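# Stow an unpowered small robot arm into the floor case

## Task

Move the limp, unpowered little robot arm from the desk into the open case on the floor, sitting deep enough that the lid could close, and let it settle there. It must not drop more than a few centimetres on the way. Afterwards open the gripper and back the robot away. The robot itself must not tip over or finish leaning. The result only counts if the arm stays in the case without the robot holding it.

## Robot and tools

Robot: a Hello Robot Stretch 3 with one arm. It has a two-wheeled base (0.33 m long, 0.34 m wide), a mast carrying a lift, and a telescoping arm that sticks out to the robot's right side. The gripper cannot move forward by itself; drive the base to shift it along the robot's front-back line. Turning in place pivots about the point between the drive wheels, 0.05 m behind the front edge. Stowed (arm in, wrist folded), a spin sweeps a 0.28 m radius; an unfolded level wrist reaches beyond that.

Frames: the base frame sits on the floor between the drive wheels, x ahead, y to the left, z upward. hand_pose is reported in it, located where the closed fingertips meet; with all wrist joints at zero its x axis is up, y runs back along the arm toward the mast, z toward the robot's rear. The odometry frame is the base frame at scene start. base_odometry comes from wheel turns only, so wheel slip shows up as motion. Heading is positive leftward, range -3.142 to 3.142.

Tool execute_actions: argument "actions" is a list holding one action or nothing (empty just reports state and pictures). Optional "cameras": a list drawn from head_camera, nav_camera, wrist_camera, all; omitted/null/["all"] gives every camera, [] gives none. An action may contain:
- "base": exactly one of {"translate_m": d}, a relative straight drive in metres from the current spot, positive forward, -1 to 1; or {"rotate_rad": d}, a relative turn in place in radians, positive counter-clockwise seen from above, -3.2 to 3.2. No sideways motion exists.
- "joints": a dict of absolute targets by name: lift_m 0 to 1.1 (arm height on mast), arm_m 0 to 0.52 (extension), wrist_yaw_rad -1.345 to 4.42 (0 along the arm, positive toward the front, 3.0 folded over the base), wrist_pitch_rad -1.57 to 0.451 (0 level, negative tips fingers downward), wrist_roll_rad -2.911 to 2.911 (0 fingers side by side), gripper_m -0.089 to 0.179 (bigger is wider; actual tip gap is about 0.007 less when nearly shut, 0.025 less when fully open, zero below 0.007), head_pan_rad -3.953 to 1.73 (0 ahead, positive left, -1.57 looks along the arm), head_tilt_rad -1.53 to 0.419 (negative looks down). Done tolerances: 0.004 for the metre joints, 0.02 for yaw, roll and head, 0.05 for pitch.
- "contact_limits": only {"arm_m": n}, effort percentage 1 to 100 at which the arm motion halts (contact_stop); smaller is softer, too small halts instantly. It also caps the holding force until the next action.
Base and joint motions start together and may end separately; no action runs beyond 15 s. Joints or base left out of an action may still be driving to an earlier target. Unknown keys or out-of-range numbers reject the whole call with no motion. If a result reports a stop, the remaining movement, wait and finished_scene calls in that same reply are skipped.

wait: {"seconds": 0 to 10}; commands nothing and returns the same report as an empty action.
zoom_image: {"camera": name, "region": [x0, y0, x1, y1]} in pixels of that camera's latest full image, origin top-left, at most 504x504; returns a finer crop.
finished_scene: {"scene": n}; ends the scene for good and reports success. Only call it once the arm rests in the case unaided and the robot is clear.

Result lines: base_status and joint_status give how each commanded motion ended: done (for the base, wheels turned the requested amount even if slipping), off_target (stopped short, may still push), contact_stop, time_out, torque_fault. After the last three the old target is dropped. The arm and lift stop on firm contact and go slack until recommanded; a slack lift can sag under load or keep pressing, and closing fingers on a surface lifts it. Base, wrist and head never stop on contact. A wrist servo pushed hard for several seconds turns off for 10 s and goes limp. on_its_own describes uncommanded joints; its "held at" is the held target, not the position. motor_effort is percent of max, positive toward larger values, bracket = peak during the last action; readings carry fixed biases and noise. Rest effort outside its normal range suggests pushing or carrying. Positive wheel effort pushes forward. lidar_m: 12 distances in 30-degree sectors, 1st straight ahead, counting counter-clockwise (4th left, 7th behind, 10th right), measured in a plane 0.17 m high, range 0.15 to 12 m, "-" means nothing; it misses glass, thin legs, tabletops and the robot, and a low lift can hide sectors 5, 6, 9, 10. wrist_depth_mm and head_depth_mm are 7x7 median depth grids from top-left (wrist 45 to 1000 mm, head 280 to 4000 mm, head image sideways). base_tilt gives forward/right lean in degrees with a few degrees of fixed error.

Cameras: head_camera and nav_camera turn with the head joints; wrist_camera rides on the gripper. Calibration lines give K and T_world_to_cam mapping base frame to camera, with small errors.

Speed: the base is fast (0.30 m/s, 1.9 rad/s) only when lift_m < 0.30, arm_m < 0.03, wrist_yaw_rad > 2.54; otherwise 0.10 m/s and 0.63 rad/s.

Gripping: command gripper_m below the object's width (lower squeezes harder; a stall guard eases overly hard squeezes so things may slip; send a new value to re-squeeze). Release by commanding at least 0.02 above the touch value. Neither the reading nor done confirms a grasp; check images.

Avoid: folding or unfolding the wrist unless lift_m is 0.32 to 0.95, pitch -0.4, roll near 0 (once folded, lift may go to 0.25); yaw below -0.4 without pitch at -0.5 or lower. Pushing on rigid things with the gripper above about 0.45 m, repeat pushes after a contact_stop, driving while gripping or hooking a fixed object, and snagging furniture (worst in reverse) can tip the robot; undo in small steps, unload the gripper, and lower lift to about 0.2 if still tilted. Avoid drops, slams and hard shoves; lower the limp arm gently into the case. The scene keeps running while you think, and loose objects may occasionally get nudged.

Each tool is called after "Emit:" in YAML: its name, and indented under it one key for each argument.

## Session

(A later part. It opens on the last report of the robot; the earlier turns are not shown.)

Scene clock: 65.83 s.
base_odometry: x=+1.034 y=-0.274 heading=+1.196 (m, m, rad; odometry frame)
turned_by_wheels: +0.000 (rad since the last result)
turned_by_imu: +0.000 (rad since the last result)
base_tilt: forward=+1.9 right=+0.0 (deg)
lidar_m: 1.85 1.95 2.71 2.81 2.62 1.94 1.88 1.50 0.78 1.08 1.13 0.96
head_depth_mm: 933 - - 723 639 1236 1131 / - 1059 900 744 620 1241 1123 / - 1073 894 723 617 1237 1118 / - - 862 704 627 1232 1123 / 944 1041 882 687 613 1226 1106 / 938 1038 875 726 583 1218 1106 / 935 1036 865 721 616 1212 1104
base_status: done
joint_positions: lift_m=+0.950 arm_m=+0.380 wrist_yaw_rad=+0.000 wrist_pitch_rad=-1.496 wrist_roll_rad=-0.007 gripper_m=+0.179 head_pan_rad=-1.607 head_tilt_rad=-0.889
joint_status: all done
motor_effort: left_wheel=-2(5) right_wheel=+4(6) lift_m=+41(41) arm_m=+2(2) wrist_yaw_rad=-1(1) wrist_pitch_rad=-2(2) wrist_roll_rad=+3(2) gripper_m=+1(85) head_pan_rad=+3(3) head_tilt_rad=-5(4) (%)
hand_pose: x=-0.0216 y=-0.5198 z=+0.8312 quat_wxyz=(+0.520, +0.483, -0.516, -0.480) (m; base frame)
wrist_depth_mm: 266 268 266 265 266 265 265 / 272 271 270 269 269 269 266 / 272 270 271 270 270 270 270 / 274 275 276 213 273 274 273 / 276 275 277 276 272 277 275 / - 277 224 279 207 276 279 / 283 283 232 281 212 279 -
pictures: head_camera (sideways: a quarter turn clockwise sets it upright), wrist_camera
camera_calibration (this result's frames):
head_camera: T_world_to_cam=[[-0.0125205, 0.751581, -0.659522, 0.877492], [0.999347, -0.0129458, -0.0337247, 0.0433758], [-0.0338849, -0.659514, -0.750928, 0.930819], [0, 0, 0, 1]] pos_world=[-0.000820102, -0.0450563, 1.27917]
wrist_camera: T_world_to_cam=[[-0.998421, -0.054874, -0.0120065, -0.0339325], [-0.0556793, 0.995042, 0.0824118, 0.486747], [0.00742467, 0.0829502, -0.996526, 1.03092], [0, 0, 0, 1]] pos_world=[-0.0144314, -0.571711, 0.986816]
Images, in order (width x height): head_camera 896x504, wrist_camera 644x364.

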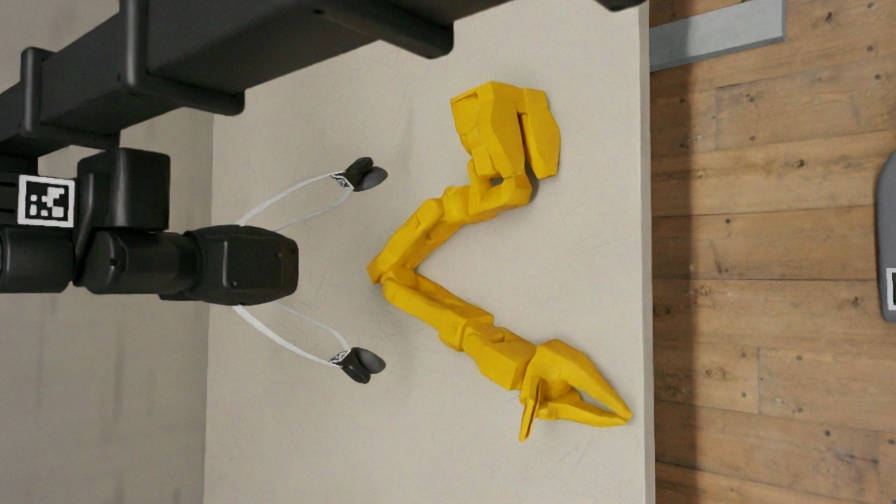

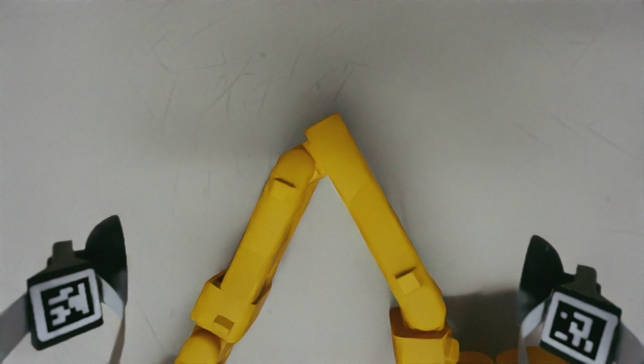

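Same as before; repeat.

Emit:
execute_actions:
  actions:
    - {"joints":{"lift_m":0.862}}
  cameras: []

Emit:
execute_actions:
  actions:
    - {"joints":{"gripper_m":0.0}}
  cameras: ["wrist_camera"]

Emit:
execute_actions:
  actions:
    - {"joints":{"gripper_m":0.09,"wrist_roll_rad":-0.25}}
  cameras: []

Emit:
execute_actions:
  actions:
    - {"base":{"translate_m":-0.012},"joints":{"arm_m":0.34}}
  cameras: []

Emit:
execute_actions:
  actions:
    - {"joints":{"gripper_m":0.0}}
  cameras: ["head_camera","wrist_camera"]

Emit:
execute_actions:
  actions:
    - {"joints":{"lift_m":0.93,"head_pan_rad":1.5,"head_tilt_rad":-0.5}}
  cameras: ["head_camera","wrist_camera"]

Scene clock: 71.77 s.
base_odometry: x=+1.034 y=-0.274 heading=+1.196 (m, m, rad; odometry frame)
turned_by_wheels: +0.000 (rad since the last result)
turned_by_imu: +0.000 (rad since the last result)
base_tilt: forward=+2.0 right=-0.1 (deg)
lidar_m: 1.85 1.95 2.70 2.82 2.62 1.94 1.88 1.51 0.78 1.08 1.13 0.96
head_depth_mm: 949 1070 938 - - - 1109 / 947 1051 - 632 617 1246 1125 / 928 - 892 723 617 1239 1118 / 942 - 841 704 629 1233 1124 / 943 1043 879 681 612 1226 1106 / 940 1038 876 726 584 1219 1104 / 939 1035 864 720 616 1214 1098
base_status: not commanded
joint_positions: lift_m=+0.862 arm_m=+0.380 wrist_yaw_rad=+0.000 wrist_pitch_rad=-1.496 wrist_roll_rad=-0.007 gripper_m=+0.179 head_pan_rad=-1.607 head_tilt_rad=-0.889
joint_status: all done
motor_effort: left_wheel=-3(3) right_wheel=+3(3) lift_m=+30(36) arm_m=+2(2) wrist_yaw_rad=+0(1) wrist_pitch_rad=-2(2) wrist_roll_rad=+3(3) gripper_m=+1(1) head_pan_rad=+4(4) head_tilt_rad=-5(4) (%)
hand_pose: x=-0.0216 y=-0.5197 z=+0.7436 quat_wxyz=(+0.520, +0.483, -0.516, -0.480) (m; base frame)
wrist_depth_mm: 181 181 179 181 180 180 179 / 184 182 183 181 182 182 179 / 185 184 183 127 183 181 183 / 186 186 185 127 184 185 184 / 188 188 126 186 122 186 186 / - 188 130 189 118 189 189 / 192 190 133 190 191 116 -
pictures: none
No camera images: the call's "cameras" was empty. Leave "cameras" out to get every camera's image.

Scene clock: 74.03 s.
base_odometry: x=+1.034 y=-0.274 heading=+1.196 (m, m, rad; odometry frame)
turned_by_wheels: +0.000 (rad since the last result)
turned_by_imu: +0.000 (rad since the last result)
base_tilt: forward=+2.0 right=-0.1 (deg)
lidar_m: 1.85 1.95 2.72 2.81 2.62 1.94 1.88 1.51 0.78 1.08 1.12 0.96
head_depth_mm: 951 1073 940 - - - 1107 / 946 1054 - 724 617 1242 1124 / 930 - 883 741 606 1236 1119 / 941 - 839 651 589 1228 1123 / 941 1043 878 715 613 1228 1113 / 936 1043 872 724 620 1227 1106 / 941 1038 866 721 616 1217 1098
base_status: not commanded
joint_positions: lift_m=+0.862 arm_m=+0.380 wrist_yaw_rad=+0.002 wrist_pitch_rad=-1.508 wrist_roll_rad=-0.008 gripper_m=+0.001 head_pan_rad=-1.607 head_tilt_rad=-0.889
joint_status: all done
motor_effort: left_wheel=-1(5) right_wheel=+1(7) lift_m=+30(30) arm_m=+2(2) wrist_yaw_rad=-1(5) wrist_pitch_rad=+4(6) wrist_roll_rad=+4(6) gripper_m=-25(99) head_pan_rad=+4(3) head_tilt_rad=-5(4) (%)
hand_pose: x=-0.0216 y=-0.5168 z=+0.7437 quat_wxyz=(+0.518, +0.486, -0.513, -0.482) (m; base frame)
wrist_depth_mm: 180 179 179 179 177 178 179 / 182 183 181 181 180 182 180 / 184 183 182 123 182 182 183 / 186 185 125 123 185 184 185 / 187 187 128 124 187 187 187 / 189 191 129 122 - 189 190 / 192 191 192 129 182 192 192
pictures: wrist_camera
camera_calibration (this result's frames):
wrist_camera: T_world_to_cam=[[-0.998294, -0.0570188, -0.0125778, -0.0355103], [-0.0579514, 0.993883, 0.0940157, 0.481696], [0.00714016, 0.0945842, -0.995491, 0.948694], [0, 0, 0, 1]] pos_world=[-0.0143085, -0.570506, 0.898683]
Images, in order (width x height): wrist_camera 644x364.

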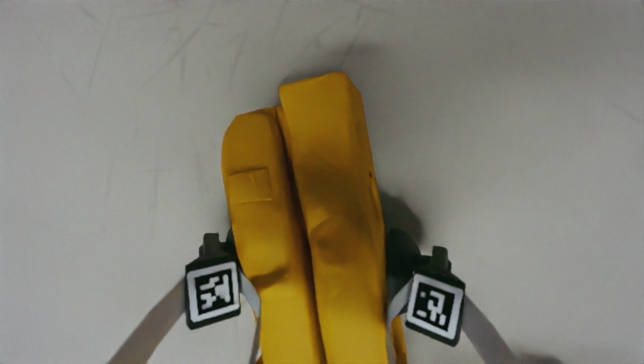

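Scene clock: 75.43 s.
base_odometry: x=+1.034 y=-0.274 heading=+1.196 (m, m, rad; odometry frame)
turned_by_wheels: +0.000 (rad since the last result)
turned_by_imu: +0.000 (rad since the last result)
base_tilt: forward=+2.1 right=+0.0 (deg)
lidar_m: 1.85 1.95 2.71 2.81 2.62 1.95 1.88 1.51 0.78 1.08 1.13 0.96
head_depth_mm: 951 1072 939 - - - 1111 / 947 1055 - 723 617 1242 1126 / 929 - 880 739 611 1235 1121 / 946 - 864 654 588 1233 1121 / 943 1042 877 712 622 1224 1108 / 940 1042 875 727 618 1217 1105 / 937 1042 865 722 617 1214 1098
base_status: not commanded
joint_positions: lift_m=+0.862 arm_m=+0.380 wrist_yaw_rad=-0.002 wrist_pitch_rad=-1.502 wrist_roll_rad=-0.243 gripper_m=+0.090 head_pan_rad=-1.607 head_tilt_rad=-0.889
joint_status: all done
motor_effort: left_wheel=-3(3) right_wheel=+3(3) lift_m=+30(30) arm_m=+2(2) wrist_yaw_rad=+1(3) wrist_pitch_rad=+1(6) wrist_roll_rad=-3(8) gripper_m=+1(81) head_pan_rad=+4(4) head_tilt_rad=-4(4) (%)
hand_pose: x=-0.0216 y=-0.5182 z=+0.7436 quat_wxyz=(+0.575, +0.537, -0.450, -0.421) (m; base frame)
wrist_depth_mm: 178 178 178 180 180 181 182 / 180 180 181 181 182 182 184 / 182 181 182 124 183 184 184 / 183 182 183 123 185 186 187 / 185 186 129 123 187 189 188 / 187 188 130 122 190 190 190 / 189 190 190 120 193 193 194
pictures: none
No camera images: the call's "cameras" was empty. Leave "cameras" out to get every camera's image.

Scene clock: 76.80 s.
base_odometry: x=+1.029 y=-0.285 heading=+1.196 (m, m, rad; odometry frame)
turned_by_wheels: +0.000 (rad since the last result)
turned_by_imu: +0.000 (rad since the last result)
base_tilt: forward=+2.1 right=+0.0 (deg)
lidar_m: 1.86 1.97 2.72 2.81 2.61 1.93 1.87 1.51 0.77 1.08 1.13 0.97
head_depth_mm: 951 1067 937 - - - 1110 / 946 1050 - 723 620 1245 1126 / 947 - 868 740 607 1232 1119 / 943 - - 642 589 1235 1120 / 941 1045 878 697 611 1224 1110 / 939 1040 872 725 619 1223 1105 / 938 1038 866 721 617 1216 1101
base_status: done
joint_positions: lift_m=+0.862 arm_m=+0.340 wrist_yaw_rad=-0.001 wrist_pitch_rad=-1.493 wrist_roll_rad=-0.244 gripper_m=+0.090 head_pan_rad=-1.607 head_tilt_rad=-0.889
joint_status: all done
motor_effort: left_wheel=-2(6) right_wheel=+2(5) lift_m=+30(30) arm_m=-3(2) wrist_yaw_rad=+1(1) wrist_pitch_rad=-4(7) wrist_roll_rad=-3(3) gripper_m=+0(0) head_pan_rad=+3(3) head_tilt_rad=-5(4) (%)
hand_pose: x=-0.0216 y=-0.4811 z=+0.7436 quat_wxyz=(+0.578, +0.535, -0.452, -0.419) (m; base frame)
wrist_depth_mm: 177 178 178 122 181 181 183 / 180 180 181 121 182 184 184 / 182 182 182 121 185 185 185 / 183 183 184 120 185 186 187 / 185 185 186 118 188 189 190 / 187 188 130 118 189 190 191 / 188 189 166 119 190 192 193
pictures: none
No camera images: the call's "cameras" was empty. Leave "cameras" out to get every camera's image.

Scene clock: 78.20 s.
base_odometry: x=+1.029 y=-0.285 heading=+1.196 (m, m, rad; odometry frame)
turned_by_wheels: +0.000 (rad since the last result)
turned_by_imu: +0.000 (rad since the last result)
base_tilt: forward=+2.0 right=-0.1 (deg)
lidar_m: 1.86 1.97 2.72 2.82 2.61 1.93 1.87 1.50 0.77 1.08 1.13 0.97
head_depth_mm: 950 1070 938 - - - 1110 / 947 1052 - 708 619 1241 1120 / 943 - 867 739 605 1237 1118 / 943 - - 639 588 1233 1119 / 938 1043 880 712 613 1221 1110 / 937 1038 873 725 619 1222 1102 / 939 1036 866 720 618 1222 1103
base_status: not commanded
joint_positions: lift_m=+0.862 arm_m=+0.340 wrist_yaw_rad=-0.001 wrist_pitch_rad=-1.494 wrist_roll_rad=-0.246 gripper_m=+0.001 head_pan_rad=-1.607 head_tilt_rad=-0.889
joint_status: all done
motor_effort: left_wheel=-2(3) right_wheel=+3(3) lift_m=+34(34) arm_m=-3(3) wrist_yaw_rad=+1(1) wrist_pitch_rad=-4(4) wrist_roll_rad=-2(3) gripper_m=-28(100) head_pan_rad=+4(4) head_tilt_rad=-4(4) (%)
hand_pose: x=-0.0216 y=-0.4811 z=+0.7435 quat_wxyz=(+0.578, +0.535, -0.451, -0.418) (m; base frame)
wrist_depth_mm: 176 179 178 124 181 181 182 / 180 181 180 121 182 182 182 / 180 182 183 121 183 185 186 / 183 183 183 123 186 188 186 / 185 185 185 125 188 188 188 / 185 187 130 126 115 190 190 / 187 189 189 121 191 193 193
pictures: head_camera (sideways: a quarter turn clockwise sets it upright), wrist_camera
camera_calibration (this result's frames):
head_camera: T_world_to_cam=[[-0.0125264, 0.751581, -0.659522, 0.877492], [0.999347, -0.012938, -0.0337247, 0.0433758], [-0.0338797, -0.659514, -0.750928, 0.930819], [0, 0, 0, 1]] pos_world=[-0.000819747, -0.0450564, 1.27917]
wrist_camera: T_world_to_cam=[[-0.957609, -0.288007, 0.00604156, -0.157518], [-0.286531, 0.954448, 0.0832465, 0.43034], [-0.0297419, 0.0779865, -0.996511, 0.937079], [0, 0, 0, 1]] pos_world=[0.000335835, -0.529183, 0.898937]
Images, in order (width x height): head_camera 896x504, wrist_camera 644x364.

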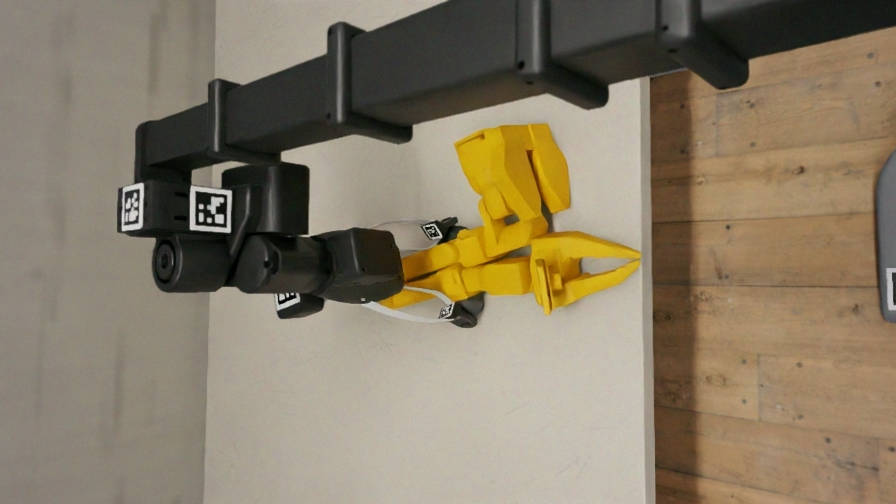

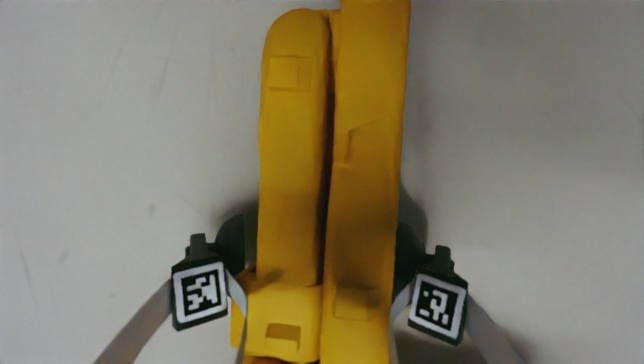

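Scene clock: 80.10 s.
base_odometry: x=+1.029 y=-0.285 heading=+1.196 (m, m, rad; odometry frame)
turned_by_wheels: +0.000 (rad since the last result)
turned_by_imu: +0.000 (rad since the last result)
base_tilt: forward=+2.0 right=+0.0 (deg)
lidar_m: 1.86 1.96 2.73 2.82 2.61 1.93 1.87 1.50 0.77 1.08 1.13 0.97
head_depth_mm: 3216 3528 3792 2896 2071 1612 1325 / 3207 3491 3764 2858 2056 1599 1315 / 3185 3467 3702 2848 2043 1595 1313 / 3157 3389 3601 2784 2026 1579 1303 / 3098 3362 3606 2804 2017 1575 1302 / 3065 3390 3656 2739 1999 1564 1289 / 3071 3336 3601 2720 1982 1563 1285
base_status: not commanded
joint_positions: lift_m=+0.930 arm_m=+0.340 wrist_yaw_rad=-0.001 wrist_pitch_rad=-1.490 wrist_roll_rad=-0.246 gripper_m=+0.011 head_pan_rad=+1.493 head_tilt_rad=-0.507
joint_status: all done
on_its_own: gripper_m is held at +0.010, not at your +0.000, by its stall guard, which is still easing
motor_effort: left_wheel=-3(3) right_wheel=+3(3) lift_m=+48(51) arm_m=-2(2) wrist_yaw_rad=+1(0) wrist_pitch_rad=-6(6) wrist_roll_rad=-2(2) gripper_m=-24(29) head_pan_rad=+4(54) head_tilt_rad=+2(18) (%)
hand_pose: x=-0.0216 y=-0.4819 z=+0.8109 quat_wxyz=(+0.579, +0.534, -0.452, -0.418) (m; base frame)
wrist_depth_mm: 244 244 84 82 247 248 248 / 245 247 85 87 248 252 252 / 244 249 93 93 251 252 252 / 250 252 103 99 255 256 257 / 253 253 118 105 256 258 257 / 253 256 128 116 109 260 261 / 257 256 259 131 172 263 262
pictures: head_camera (sideways: a quarter turn clockwise sets it upright), wrist_camera
camera_calibration (this result's frames):
head_camera: T_world_to_cam=[[0.00430344, -0.452715, -0.891645, 1.17998], [-0.996814, 0.0690794, -0.0398847, 0.0635905], [0.0796507, 0.888975, -0.450975, 0.539923], [0, 0, 0, 1]] pos_world=[0.0153047, 0.0498223, 1.29815]
wrist_camera: T_world_to_cam=[[-0.957609, -0.287988, 0.00700517, -0.158945], [-0.286533, 0.954719, 0.0800621, 0.428251], [-0.0297448, 0.0746609, -0.996765, 1.00301], [0, 0, 0, 1]] pos_world=[0.000335647, -0.529519, 0.966588]
Images, in order (width x height): head_camera 896x504, wrist_camera 644x364.

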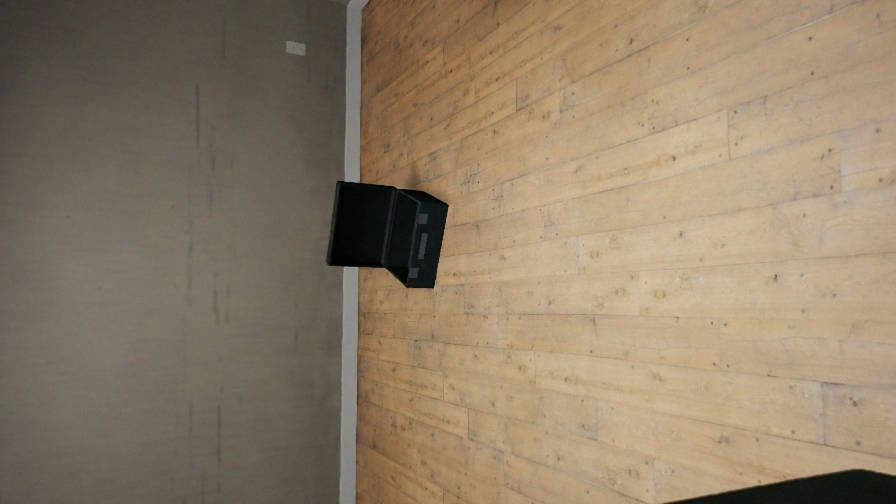

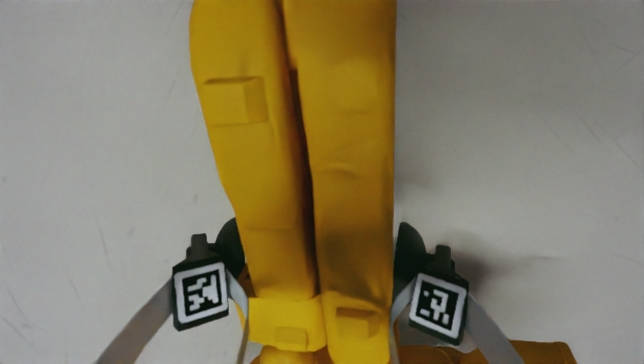

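Emit:
execute_actions:
  actions:
    - {"joints":{"lift_m":1.0,"head_pan_rad":-1.6,"head_tilt_rad":-0.9}}
  cameras: ["head_camera","wrist_camera"]

Scene clock: 86.77 s.
base_odometry: x=+1.029 y=-0.285 heading=+1.196 (m, m, rad; odometry frame)
turned_by_wheels: +0.000 (rad since the last result)
turned_by_imu: +0.001 (rad since the last result)
base_tilt: forward=+1.9 right=-0.1 (deg)
lidar_m: 1.86 1.96 2.72 2.82 2.60 1.93 1.87 1.51 0.77 1.08 1.13 0.97
head_depth_mm: - 1070 910 748 637 1227 1128 / 964 1064 901 706 635 1244 1121 / - 1049 897 582 630 1234 1119 / - - 555 560 604 1234 1123 / 943 1046 856 728 622 1225 1108 / 941 1039 874 725 620 1221 1104 / 939 1042 865 719 617 1210 1099
base_status: not commanded
joint_positions: lift_m=+1.000 arm_m=+0.340 wrist_yaw_rad=-0.001 wrist_pitch_rad=-1.491 wrist_roll_rad=-0.246 gripper_m=+0.022 head_pan_rad=-1.593 head_tilt_rad=-0.889
joint_status: all done
on_its_own: gripper_m is held at +0.021, not at your +0.000, by its stall guard, which is not easing now
motor_effort: left_wheel=-3(3) right_wheel=+3(3) lift_m=+48(48) arm_m=-2(3) wrist_yaw_rad=+0(1) wrist_pitch_rad=-5(5) wrist_roll_rad=-2(2) gripper_m=-20(20) head_pan_rad=-4(55) head_tilt_rad=-4(20) (%)
hand_pose: x=-0.0216 y=-0.4818 z=+0.8809 quat_wxyz=(+0.579, +0.535, -0.452, -0.418) (m; base frame)
wrist_depth_mm: 312 308 65 59 318 319 318 / 317 313 67 66 320 323 321 / 316 316 70 75 320 323 325 / 322 321 78 85 326 324 327 / 323 325 95 95 323 325 333 / 326 327 124 113 104 332 335 / 326 327 329 139 181 180 336
pictures: head_camera (sideways: a quarter turn clockwise sets it upright), wrist_camera
camera_calibration (this result's frames):
head_camera: T_world_to_cam=[[-0.0230842, 0.7512, -0.659671, 0.877751], [0.99943, 0.0010927, -0.0337293, 0.0433813], [-0.0246166, -0.660074, -0.750797, 0.930592], [0, 0, 0, 1]] pos_world=[-0.000186335, -0.0451537, 1.27918]
wrist_camera: T_world_to_cam=[[-0.957607, -0.287997, 0.00683332, -0.159244], [-0.286538, 0.95467, 0.0806299, 0.421976], [-0.0297447, 0.0752538, -0.996721, 1.07301], [0, 0, 0, 1]] pos_world=[0.000335929, -0.529458, 1.03656]
Images, in order (width x height): head_camera 896x504, wrist_camera 644x364.

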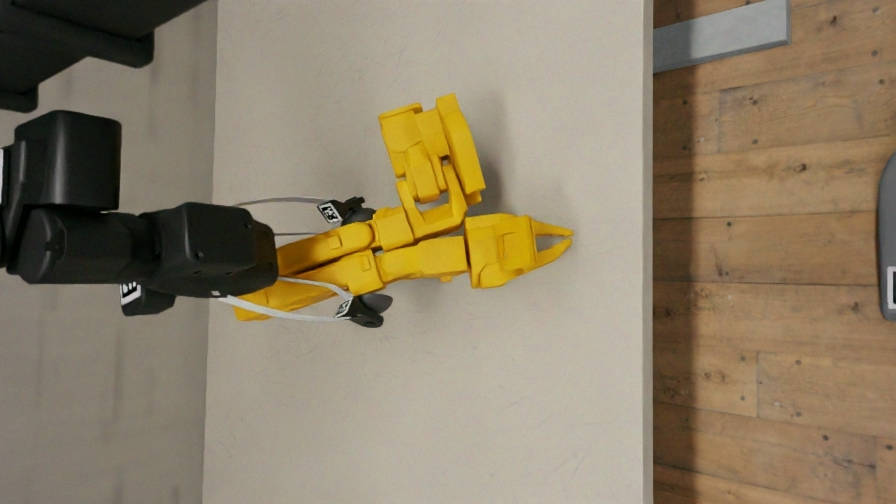

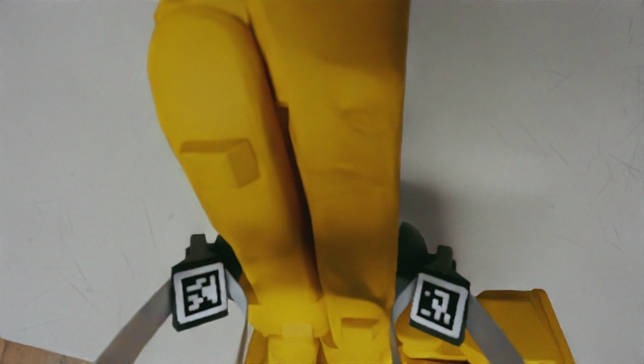

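Emit:
execute_actions:
  actions:
    - {"joints":{"lift_m":1.05}}
  cameras: ["wrist_camera"]

Emit:
execute_actions:
  actions:
    - {"base":{"rotate_rad":1.518},"joints":{"wrist_roll_rad":-1.57,"arm_m":0.2}}
  cameras: ["head_camera","wrist_camera"]

Emit:
execute_actions:
  actions:
    - {"base":{"translate_m":1.0}}
  cameras: ["wrist_camera"]

Emit:
execute_actions:
  actions:
    - {"base":{"translate_m":1.0},"joints":{"lift_m":0.52,"head_pan_rad":0,"head_tilt_rad":-0.95}}

Scene clock: 91.90 s.
base_odometry: x=+1.029 y=-0.285 heading=+1.196 (m, m, rad; odometry frame)
turned_by_wheels: +0.000 (rad since the last result)
turned_by_imu: +0.000 (rad since the last result)
base_tilt: forward=+2.0 right=+0.0 (deg)
lidar_m: 1.86 1.96 2.72 2.82 2.60 1.93 1.87 1.51 0.77 1.08 1.13 0.97
head_depth_mm: 946 1070 909 750 638 1230 1132 / 943 1061 899 712 634 1245 1120 / 942 1049 869 687 631 1236 1121 / - 517 518 521 616 1230 1126 / 942 1031 868 730 625 1228 1110 / 940 1046 876 726 620 1219 1104 / 941 1040 864 722 616 1215 1100
base_status: not commanded
joint_positions: lift_m=+1.050 arm_m=+0.340 wrist_yaw_rad=-0.001 wrist_pitch_rad=-1.491 wrist_roll_rad=-0.246 gripper_m=+0.022 head_pan_rad=-1.593 head_tilt_rad=-0.889
joint_status: all done
on_its_own: gripper_m is held at +0.021, not at your +0.000, by its stall guard, which is not easing now
motor_effort: left_wheel=-3(3) right_wheel=+4(3) lift_m=+47(50) arm_m=-2(2) wrist_yaw_rad=+1(1) wrist_pitch_rad=-5(5) wrist_roll_rad=-2(2) gripper_m=-20(20) head_pan_rad=-5(5) head_tilt_rad=-4(5) (%)
hand_pose: x=-0.0216 y=-0.4818 z=+0.9310 quat_wxyz=(+0.579, +0.535, -0.452, -0.418) (m; base frame)
wrist_depth_mm: 357 363 65 59 367 372 367 / 361 366 67 66 361 376 371 / 368 367 71 75 374 374 376 / 372 379 78 85 375 375 379 / 377 369 95 96 384 374 384 / 374 378 124 114 104 383 386 / - - 384 140 180 180 392
pictures: wrist_camera
camera_calibration (this result's frames):
wrist_camera: T_world_to_cam=[[-0.957607, -0.287997, 0.00683141, -0.159583], [-0.286538, 0.954669, 0.0806363, 0.417936], [-0.0297447, 0.0752604, -0.99672, 1.12286], [0, 0, 0, 1]] pos_world=[0.000335936, -0.529457, 1.08657]
Images, in order (width x height): wrist_camera 644x364.

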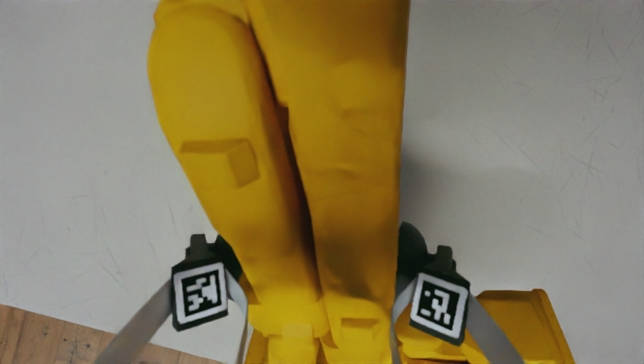

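Scene clock: 95.27 s.
base_odometry: x=+1.029 y=-0.285 heading=+2.714 (m, m, rad; odometry frame)
turned_by_wheels: +1.518 (rad since the last result)
turned_by_imu: +1.525 (rad since the last result)
base_tilt: forward=+2.0 right=+0.0 (deg)
lidar_m: 2.82 2.74 1.96 1.87 1.59 0.78 1.08 1.11 0.96 1.86 1.93 2.58
head_depth_mm: 1732 1999 908 752 1399 1273 1131 / - 1977 959 527 1392 1269 1124 / - - 545 466 1411 1258 1123 / - - - 429 1437 1255 1119 / 1650 1840 1989 412 1428 1247 1112 / 1642 1830 1938 1550 1415 1240 1100 / 1645 1893 1996 1651 1409 1238 1100
base_status: done
joint_positions: lift_m=+1.050 arm_m=+0.200 wrist_yaw_rad=+0.000 wrist_pitch_rad=-1.497 wrist_roll_rad=-1.564 gripper_m=+0.022 head_pan_rad=-1.593 head_tilt_rad=-0.889
joint_status: all done
on_its_own: gripper_m is held at +0.021, not at your +0.000, by its stall guard, which is not easing now
motor_effort: left_wheel=-2(6) right_wheel=+4(9) lift_m=+47(47) arm_m=-3(6) wrist_yaw_rad=+0(1) wrist_pitch_rad=-2(5) wrist_roll_rad=-3(7) gripper_m=-20(21) head_pan_rad=-4(5) head_tilt_rad=-5(4) (%)
hand_pose: x=-0.0214 y=-0.3401 z=+0.9310 quat_wxyz=(+0.732, +0.681, -0.002, -0.003) (m; base frame)
wrist_depth_mm: 945 983 63 57 - - - / - - 65 64 - - - / - 72 69 72 - - - / - - 74 83 - - - / - - 91 94 - - - / - - 124 113 103 - - / - - - 141 182 181 -
pictures: head_camera (sideways: a quarter turn clockwise sets it upright), wrist_camera
camera_calibration (this result's frames):
head_camera: T_world_to_cam=[[-0.022819, 0.751229, -0.659647, 0.877718], [0.999431, 0.000741613, -0.0337285, 0.0433803], [-0.0248487, -0.660041, -0.750818, 0.930621], [0, 0, 0, 1]] pos_world=[-0.00020223, -0.0451507, 1.27917]
wrist_camera: T_world_to_cam=[[0.0395852, -0.99766, 0.0557372, -0.384191], [-0.986805, -0.0302684, 0.159056, -0.140181], [-0.156997, -0.061298, -0.985695, 1.05281], [0, 0, 0, 1]] pos_world=[0.0421649, -0.323, 1.08146]
Images, in order (width x height): head_camera 896x504, wrist_camera 644x364.

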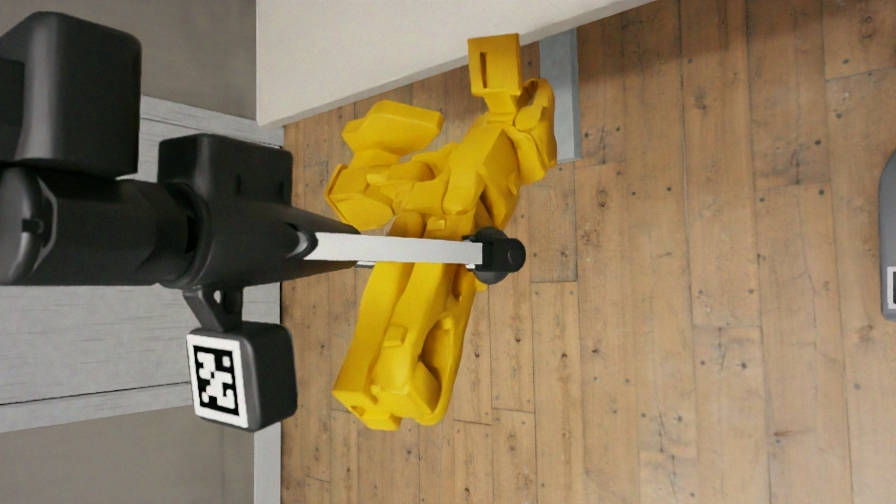

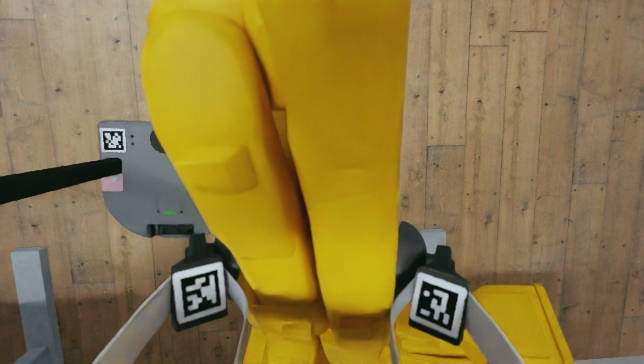

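Scene clock: 106.60 s.
base_odometry: x=+0.119 y=+0.130 heading=+2.713 (m, m, rad; odometry frame)
turned_by_wheels: +0.000 (rad since the last result)
turned_by_imu: -0.002 (rad since the last result)
base_tilt: forward=+2.0 right=-0.1 (deg)
lidar_m: 1.84 2.75 2.00 1.91 1.96 1.71 1.70 1.76 1.94 1.84 1.90 2.53
head_depth_mm: 1687 1947 2095 1705 1465 1273 1132 / - 1971 2072 527 1394 1262 1126 / - - 546 466 1412 1263 1120 / - - - 430 1430 1257 1120 / 1637 1807 2006 412 1428 1252 1106 / 1616 1792 1939 1548 1420 1240 1103 / 1620 1878 1992 1648 1408 1240 1099
base_status: done
joint_positions: lift_m=+1.050 arm_m=+0.200 wrist_yaw_rad=+0.000 wrist_pitch_rad=-1.497 wrist_roll_rad=-1.564 gripper_m=+0.022 head_pan_rad=-1.593 head_tilt_rad=-0.889
joint_status: not commanded
on_its_own: gripper_m is held at +0.021, not at your +0.000, by its stall guard, which is not easing now
motor_effort: left_wheel=-3(5) right_wheel=+4(8) lift_m=+47(47) arm_m=-3(3) wrist_yaw_rad=+0(0) wrist_pitch_rad=-1(1) wrist_roll_rad=-3(3) gripper_m=-20(21) head_pan_rad=-4(5) head_tilt_rad=-4(4) (%)
hand_pose: x=-0.0214 y=-0.3401 z=+0.9310 quat_wxyz=(+0.732, +0.681, -0.002, -0.003) (m; base frame)
wrist_depth_mm: - - 63 57 - - - / - - 66 63 - - - / - 72 69 72 - - - / - - 74 83 - - - / - - 91 94 - - - / - - 123 113 103 - - / - - - 142 183 180 -
pictures: wrist_camera
camera_calibration (this result's frames):
wrist_camera: T_world_to_cam=[[0.0395859, -0.99766, 0.0557372, -0.384191], [-0.986805, -0.0302691, 0.159056, -0.140181], [-0.156997, -0.0612981, -0.985695, 1.05281], [0, 0, 0, 1]] pos_world=[0.0421649, -0.323, 1.08146]
Images, in order (width x height): wrist_camera 644x364.

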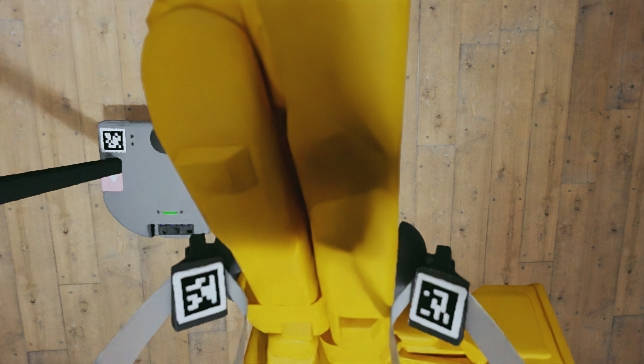

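Scene clock: 117.60 s.
base_odometry: x=-0.790 y=+0.545 heading=+2.713 (m, m, rad; odometry frame)
turned_by_wheels: +0.000 (rad since the last result)
turned_by_imu: -0.002 (rad since the last result)
base_tilt: forward=+2.1 right=-0.1 (deg)
lidar_m: 0.92 1.72 2.04 1.94 2.00 2.66 2.68 2.65 1.89 1.80 1.85 0.91
head_depth_mm: 1546 1801 1972 1538 1423 1252 1121 / 1531 1795 1937 1353 1384 1247 1115 / 1517 1787 1933 1411 1379 1244 1110 / 1509 1765 1914 1581 1348 1237 1099 / 1503 1764 1895 1612 1393 1229 1099 / 1501 1741 1875 1589 1379 1221 1097 / 1496 1739 1873 1587 1373 1217 1089
base_status: done
joint_positions: lift_m=+0.520 arm_m=+0.200 wrist_yaw_rad=+0.000 wrist_pitch_rad=-1.497 wrist_roll_rad=-1.564 gripper_m=+0.022 head_pan_rad=-0.007 head_tilt_rad=-0.938
joint_status: all done
on_its_own: gripper_m is held at +0.021, not at your +0.000, by its stall guard, which is not easing now
motor_effort: left_wheel=-3(3) right_wheel=+2(8) lift_m=+37(41) arm_m=-3(3) wrist_yaw_rad=+0(0) wrist_pitch_rad=-1(2) wrist_roll_rad=-3(3) gripper_m=-20(20) head_pan_rad=+4(56) head_tilt_rad=-5(8) (%)
hand_pose: x=-0.0214 y=-0.3401 z=+0.4014 quat_wxyz=(+0.732, +0.681, -0.002, -0.003) (m; base frame)
wrist_depth_mm: 502 510 63 57 545 553 566 / 515 520 66 63 549 570 575 / - 70 69 72 558 580 597 / - - 74 84 581 593 605 / - - 91 94 581 613 618 / - - 123 113 103 612 634 / - 586 607 141 183 180 666
pictures: head_camera (sideways: a quarter turn clockwise sets it upright), nav_camera (sideways: a quarter turn counterclockwise sets it upright), wrist_camera
camera_calibration (this result's frames):
head_camera: T_world_to_cam=[[-0.782503, -0.0340041, -0.621717, 0.83293], [-0.0175663, 0.999316, -0.0325473, 0.048044], [0.622399, -0.0145471, -0.782565, 0.967955], [0, 0, 0, 1]] pos_world=[0.0501608, -0.00560712, 1.2769]
nav_camera: T_world_to_cam=[[0.817333, -0.035712, 0.575058, -0.709932], [-0.0468928, -0.998889, 0.00461642, 0.0441496], [0.574254, -0.0307392, -0.8181, 1.01929], [0, 0, 0, 1]] pos_world=[-0.00300783, 0.0500795, 1.24192]
wrist_camera: T_world_to_cam=[[0.0395843, -0.997669, 0.0555905, -0.354571], [-0.986805, -0.0302909, 0.159052, -0.0559469], [-0.156997, -0.061153, -0.985704, 0.530826], [0, 0, 0, 1]] pos_world=[0.0421649, -0.322978, 0.551847]
Images, in order (width x height): head_camera 896x504, nav_camera 672x504, wrist_camera 644x364.

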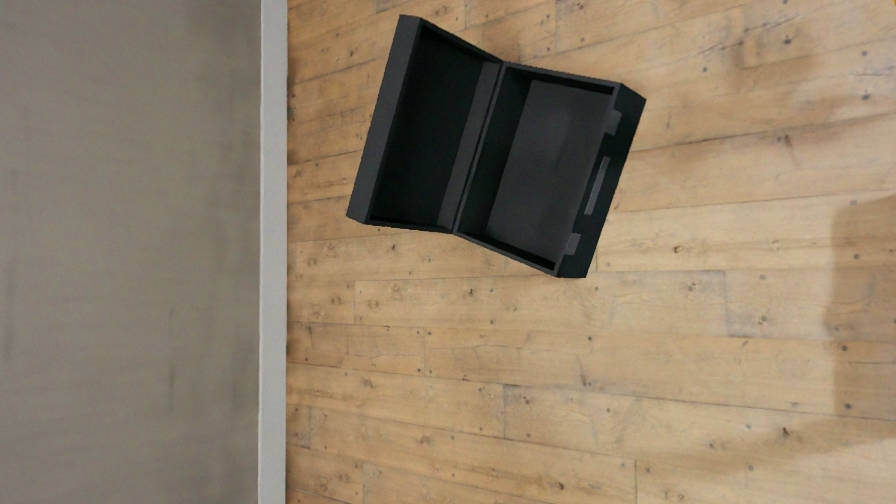

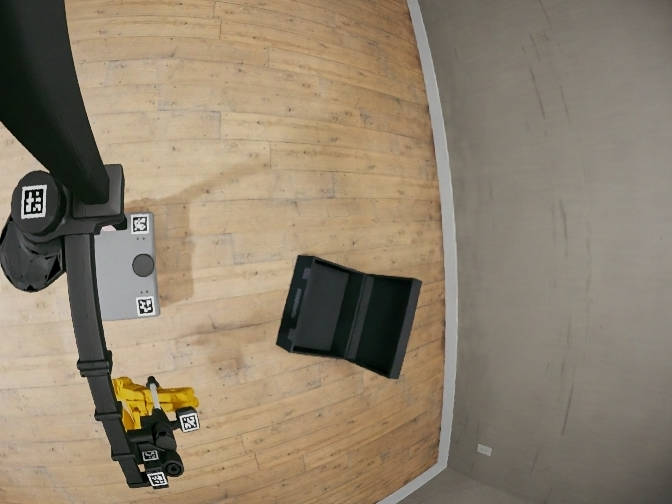

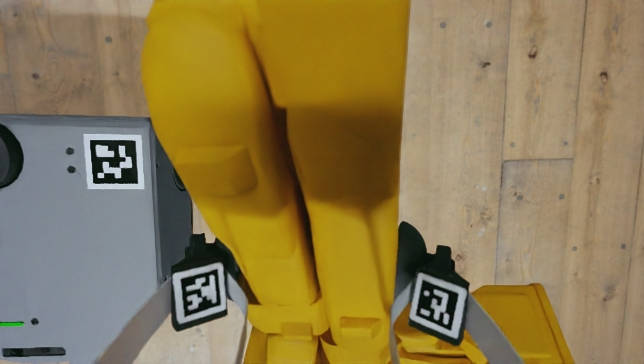

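Emit:
execute_actions:
  actions:
    - {"base":{"translate_m":0.22}}
  cameras: []

Emit:
execute_actions:
  actions:
    - {"base":{"rotate_rad":1.252},"joints":{"head_pan_rad":-1.75,"head_tilt_rad":-1.1}}
  cameras: []

Emit:
execute_actions:
  actions:
    - {"joints":{"arm_m":0.39,"lift_m":0.45}}
  cameras: []

Emit:
execute_actions:
  actions:
    - {"joints":{"lift_m":0.33}}
  cameras: ["head_camera","wrist_camera"]

Scene clock: 128.47 s.
base_odometry: x=-0.990 y=+0.637 heading=+2.713 (m, m, rad; odometry frame)
turned_by_wheels: +0.000 (rad since the last result)
turned_by_imu: +0.000 (rad since the last result)
base_tilt: forward=+2.1 right=+0.0 (deg)
lidar_m: 0.70 1.50 1.99 1.95 2.01 2.67 2.89 2.62 1.89 1.80 1.85 0.73
head_depth_mm: 1324 1555 1833 1644 1235 1227 1121 / 1327 1546 1828 1641 1272 1223 1116 / 1313 1541 1810 1242 1303 1215 1106 / 1310 1541 1799 1603 1349 1212 1102 / 1297 1529 1786 1608 1387 1223 1096 / 1290 1515 1767 1593 1376 1223 1094 / 1287 1509 1765 1586 1378 1217 1088
base_status: done
joint_positions: lift_m=+0.520 arm_m=+0.200 wrist_yaw_rad=+0.000 wrist_pitch_rad=-1.497 wrist_roll_rad=-1.564 gripper_m=+0.022 head_pan_rad=-0.007 head_tilt_rad=-0.938
joint_status: not commanded
on_its_own: gripper_m is held at +0.021, not at your +0.000, by its stall guard, which is not easing now
motor_effort: left_wheel=-3(4) right_wheel=+2(8) lift_m=+37(37) arm_m=-3(3) wrist_yaw_rad=+0(0) wrist_pitch_rad=-2(1) wrist_roll_rad=-3(3) gripper_m=-20(21) head_pan_rad=+4(4) head_tilt_rad=-4(5) (%)
hand_pose: x=-0.0214 y=-0.3401 z=+0.4014 quat_wxyz=(+0.732, +0.681, -0.002, -0.003) (m; base frame)
wrist_depth_mm: 507 505 63 57 538 539 560 / 515 520 66 64 551 563 577 / - 70 69 72 571 579 599 / - - 74 83 578 594 604 / - - 91 94 600 610 631 / - - 123 113 103 615 639 / - 599 602 140 182 179 642
pictures: none
No camera images: the call's "cameras" was empty. Leave "cameras" out to get every camera's image.

Scene clock: 131.40 s.
base_odometry: x=-0.990 y=+0.637 heading=-2.318 (m, m, rad; odometry frame)
turned_by_wheels: +1.252 (rad since the last result)
turned_by_imu: +1.258 (rad since the last result)
base_tilt: forward=+2.0 right=-0.2 (deg)
lidar_m: 1.97 1.96 2.16 2.89 3.28 2.21 1.81 1.80 0.73 0.70 1.46 1.61
head_depth_mm: 2051 1909 1674 1477 1333 1208 1134 / 1920 1917 1670 1469 1321 1209 1111 / 1780 1894 1651 1444 1316 - - / 1664 1840 1645 - 1256 1219 - / 1568 1789 1632 1302 1244 1197 1085 / 1469 1728 1612 1371 1273 1183 1086 / 1390 1638 1606 1431 1292 1170 1079
base_status: done
joint_positions: lift_m=+0.520 arm_m=+0.200 wrist_yaw_rad=+0.000 wrist_pitch_rad=-1.498 wrist_roll_rad=-1.564 gripper_m=+0.022 head_pan_rad=-1.743 head_tilt_rad=-1.086
joint_status: all done
on_its_own: gripper_m is held at +0.021, not at your +0.000, by its stall guard, which is not easing now
motor_effort: left_wheel=-2(5) right_wheel=+4(8) lift_m=+37(36) arm_m=-3(2) wrist_yaw_rad=+0(0) wrist_pitch_rad=-2(2) wrist_roll_rad=-3(3) gripper_m=-20(21) head_pan_rad=-4(54) head_tilt_rad=-5(13) (%)
hand_pose: x=-0.0214 y=-0.3401 z=+0.4014 quat_wxyz=(+0.732, +0.681, -0.002, -0.003) (m; base frame)
wrist_depth_mm: 497 506 63 57 537 561 565 / 519 522 65 63 416 524 438 / - 71 69 72 537 548 440 / - - 74 83 554 571 441 / - - 91 94 565 569 465 / - - 123 113 103 485 456 / - 598 600 141 184 179 440
pictures: none
No camera images: the call's "cameras" was empty. Leave "cameras" out to get every camera's image.

Scene clock: 134.03 s.
base_odometry: x=-0.990 y=+0.637 heading=-2.318 (m, m, rad; odometry frame)
turned_by_wheels: +0.000 (rad since the last result)
turned_by_imu: +0.000 (rad since the last result)
base_tilt: forward=+2.0 right=+0.1 (deg)
lidar_m: 1.97 1.95 2.15 2.89 3.27 2.22 1.81 1.80 0.73 0.70 1.46 1.60
head_depth_mm: 2054 1915 1667 1482 1332 1205 1137 / 1921 1892 1666 1477 1326 1206 1128 / 1777 1894 1650 1434 1319 - - / 1670 1849 1669 1140 1280 1224 - / 1554 1787 1663 1087 1281 1205 1088 / 1470 1725 1626 1375 1277 1182 1083 / 1397 1639 1608 1438 1289 1173 1079
base_status: not commanded
joint_positions: lift_m=+0.450 arm_m=+0.390 wrist_yaw_rad=+0.000 wrist_pitch_rad=-1.499 wrist_roll_rad=-1.564 gripper_m=+0.022 head_pan_rad=-1.743 head_tilt_rad=-1.086
joint_status: all done
on_its_own: gripper_m is held at +0.021, not at your +0.000, by its stall guard, which is not easing now
motor_effort: left_wheel=-3(3) right_wheel=+3(4) lift_m=+36(35) arm_m=+2(3) wrist_yaw_rad=+0(0) wrist_pitch_rad=-1(1) wrist_roll_rad=-3(3) gripper_m=-20(20) head_pan_rad=-4(4) head_tilt_rad=-5(5) (%)
hand_pose: x=-0.0214 y=-0.5290 z=+0.3314 quat_wxyz=(+0.732, +0.682, -0.002, -0.003) (m; base frame)
wrist_depth_mm: 440 440 63 57 470 475 228 / 448 456 66 63 345 346 257 / 454 462 69 72 369 345 256 / 465 480 74 83 405 364 252 / 484 487 92 94 378 361 254 / 495 500 123 113 104 303 252 / 497 516 389 141 183 180 238
pictures: none
No camera images: the call's "cameras" was empty. Leave "cameras" out to get every camera's image.

Scene clock: 135.97 s.
base_odometry: x=-0.990 y=+0.637 heading=-2.318 (m, m, rad; odometry frame)
turned_by_wheels: +0.000 (rad since the last result)
turned_by_imu: +0.000 (rad since the last result)
base_tilt: forward=+2.0 right=+0.1 (deg)
lidar_m: 1.97 1.96 2.15 2.89 3.28 2.21 1.81 1.80 0.52 0.49 1.46 1.60
head_depth_mm: 2048 1920 1669 1487 1330 1205 1134 / 1917 1906 1655 1468 1320 1205 - / 1788 1901 1653 1440 1300 1232 - / 1660 1858 1647 1300 1267 1221 - / 1554 1790 1638 1156 1275 1202 1087 / 1469 1730 1622 1372 1277 1179 1085 / 1397 1635 1612 1431 1293 1178 1078
base_status: not commanded
joint_positions: lift_m=+0.330 arm_m=+0.390 wrist_yaw_rad=+0.000 wrist_pitch_rad=-1.499 wrist_roll_rad=-1.564 gripper_m=+0.022 head_pan_rad=-1.743 head_tilt_rad=-1.086
joint_status: all done
on_its_own: gripper_m is held at +0.021, not at your +0.000, by its stall guard, which is not easing now
motor_effort: left_wheel=-3(2) right_wheel=+3(4) lift_m=+36(37) arm_m=+3(3) wrist_yaw_rad=+0(0) wrist_pitch_rad=-1(1) wrist_roll_rad=-3(3) gripper_m=-20(20) head_pan_rad=-4(5) head_tilt_rad=-5(5) (%)
hand_pose: x=-0.0214 y=-0.5290 z=+0.2114 quat_wxyz=(+0.732, +0.682, -0.002, -0.003) (m; base frame)
wrist_depth_mm: 334 209 63 57 223 237 223 / 336 215 66 63 335 278 225 / 343 232 69 72 346 273 233 / 355 281 74 83 352 273 237 / 359 287 92 94 364 269 240 / 367 362 124 114 103 243 246 / 377 298 360 142 183 180 240
pictures: head_camera (sideways: a quarter turn clockwise sets it upright), wrist_camera
camera_calibration (this result's frames):
head_camera: T_world_to_cam=[[0.109335, 0.859439, -0.49941, 0.668151], [0.98939, -0.142455, -0.0285454, 0.0366857], [-0.0956763, -0.49099, -0.865895, 1.08066], [0, 0, 0, 1]] pos_world=[-0.00595511, -0.0384146, 1.27047]
wrist_camera: T_world_to_cam=[[0.039454, -0.997753, 0.0541428, -0.532257], [-0.986808, -0.0303923, 0.159014, -0.0314971], [-0.157011, -0.0597023, -0.985791, 0.332787], [0, 0, 0, 1]] pos_world=[0.0421694, -0.51215, 0.361884]
Images, in order (width x height): head_camera 896x504, wrist_camera 644x364.

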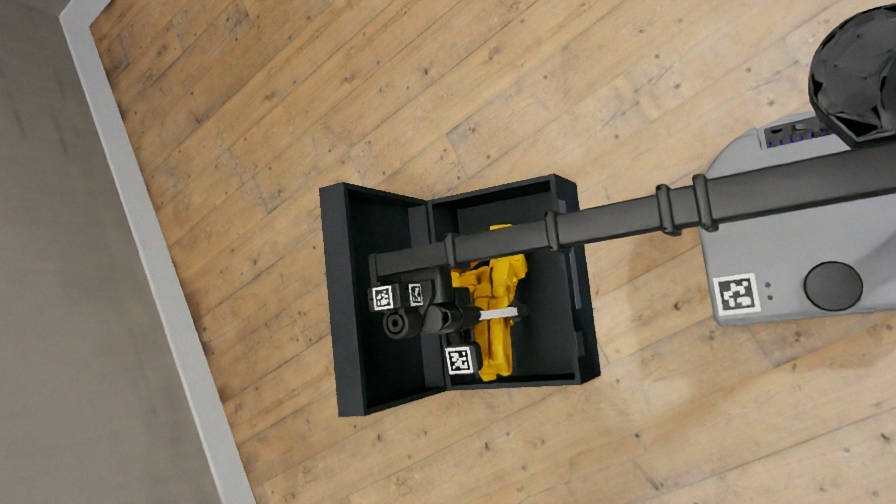

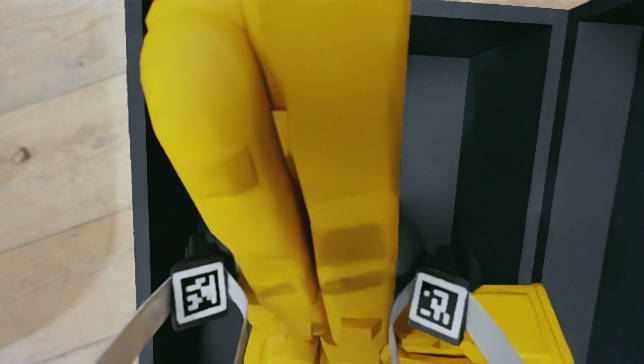

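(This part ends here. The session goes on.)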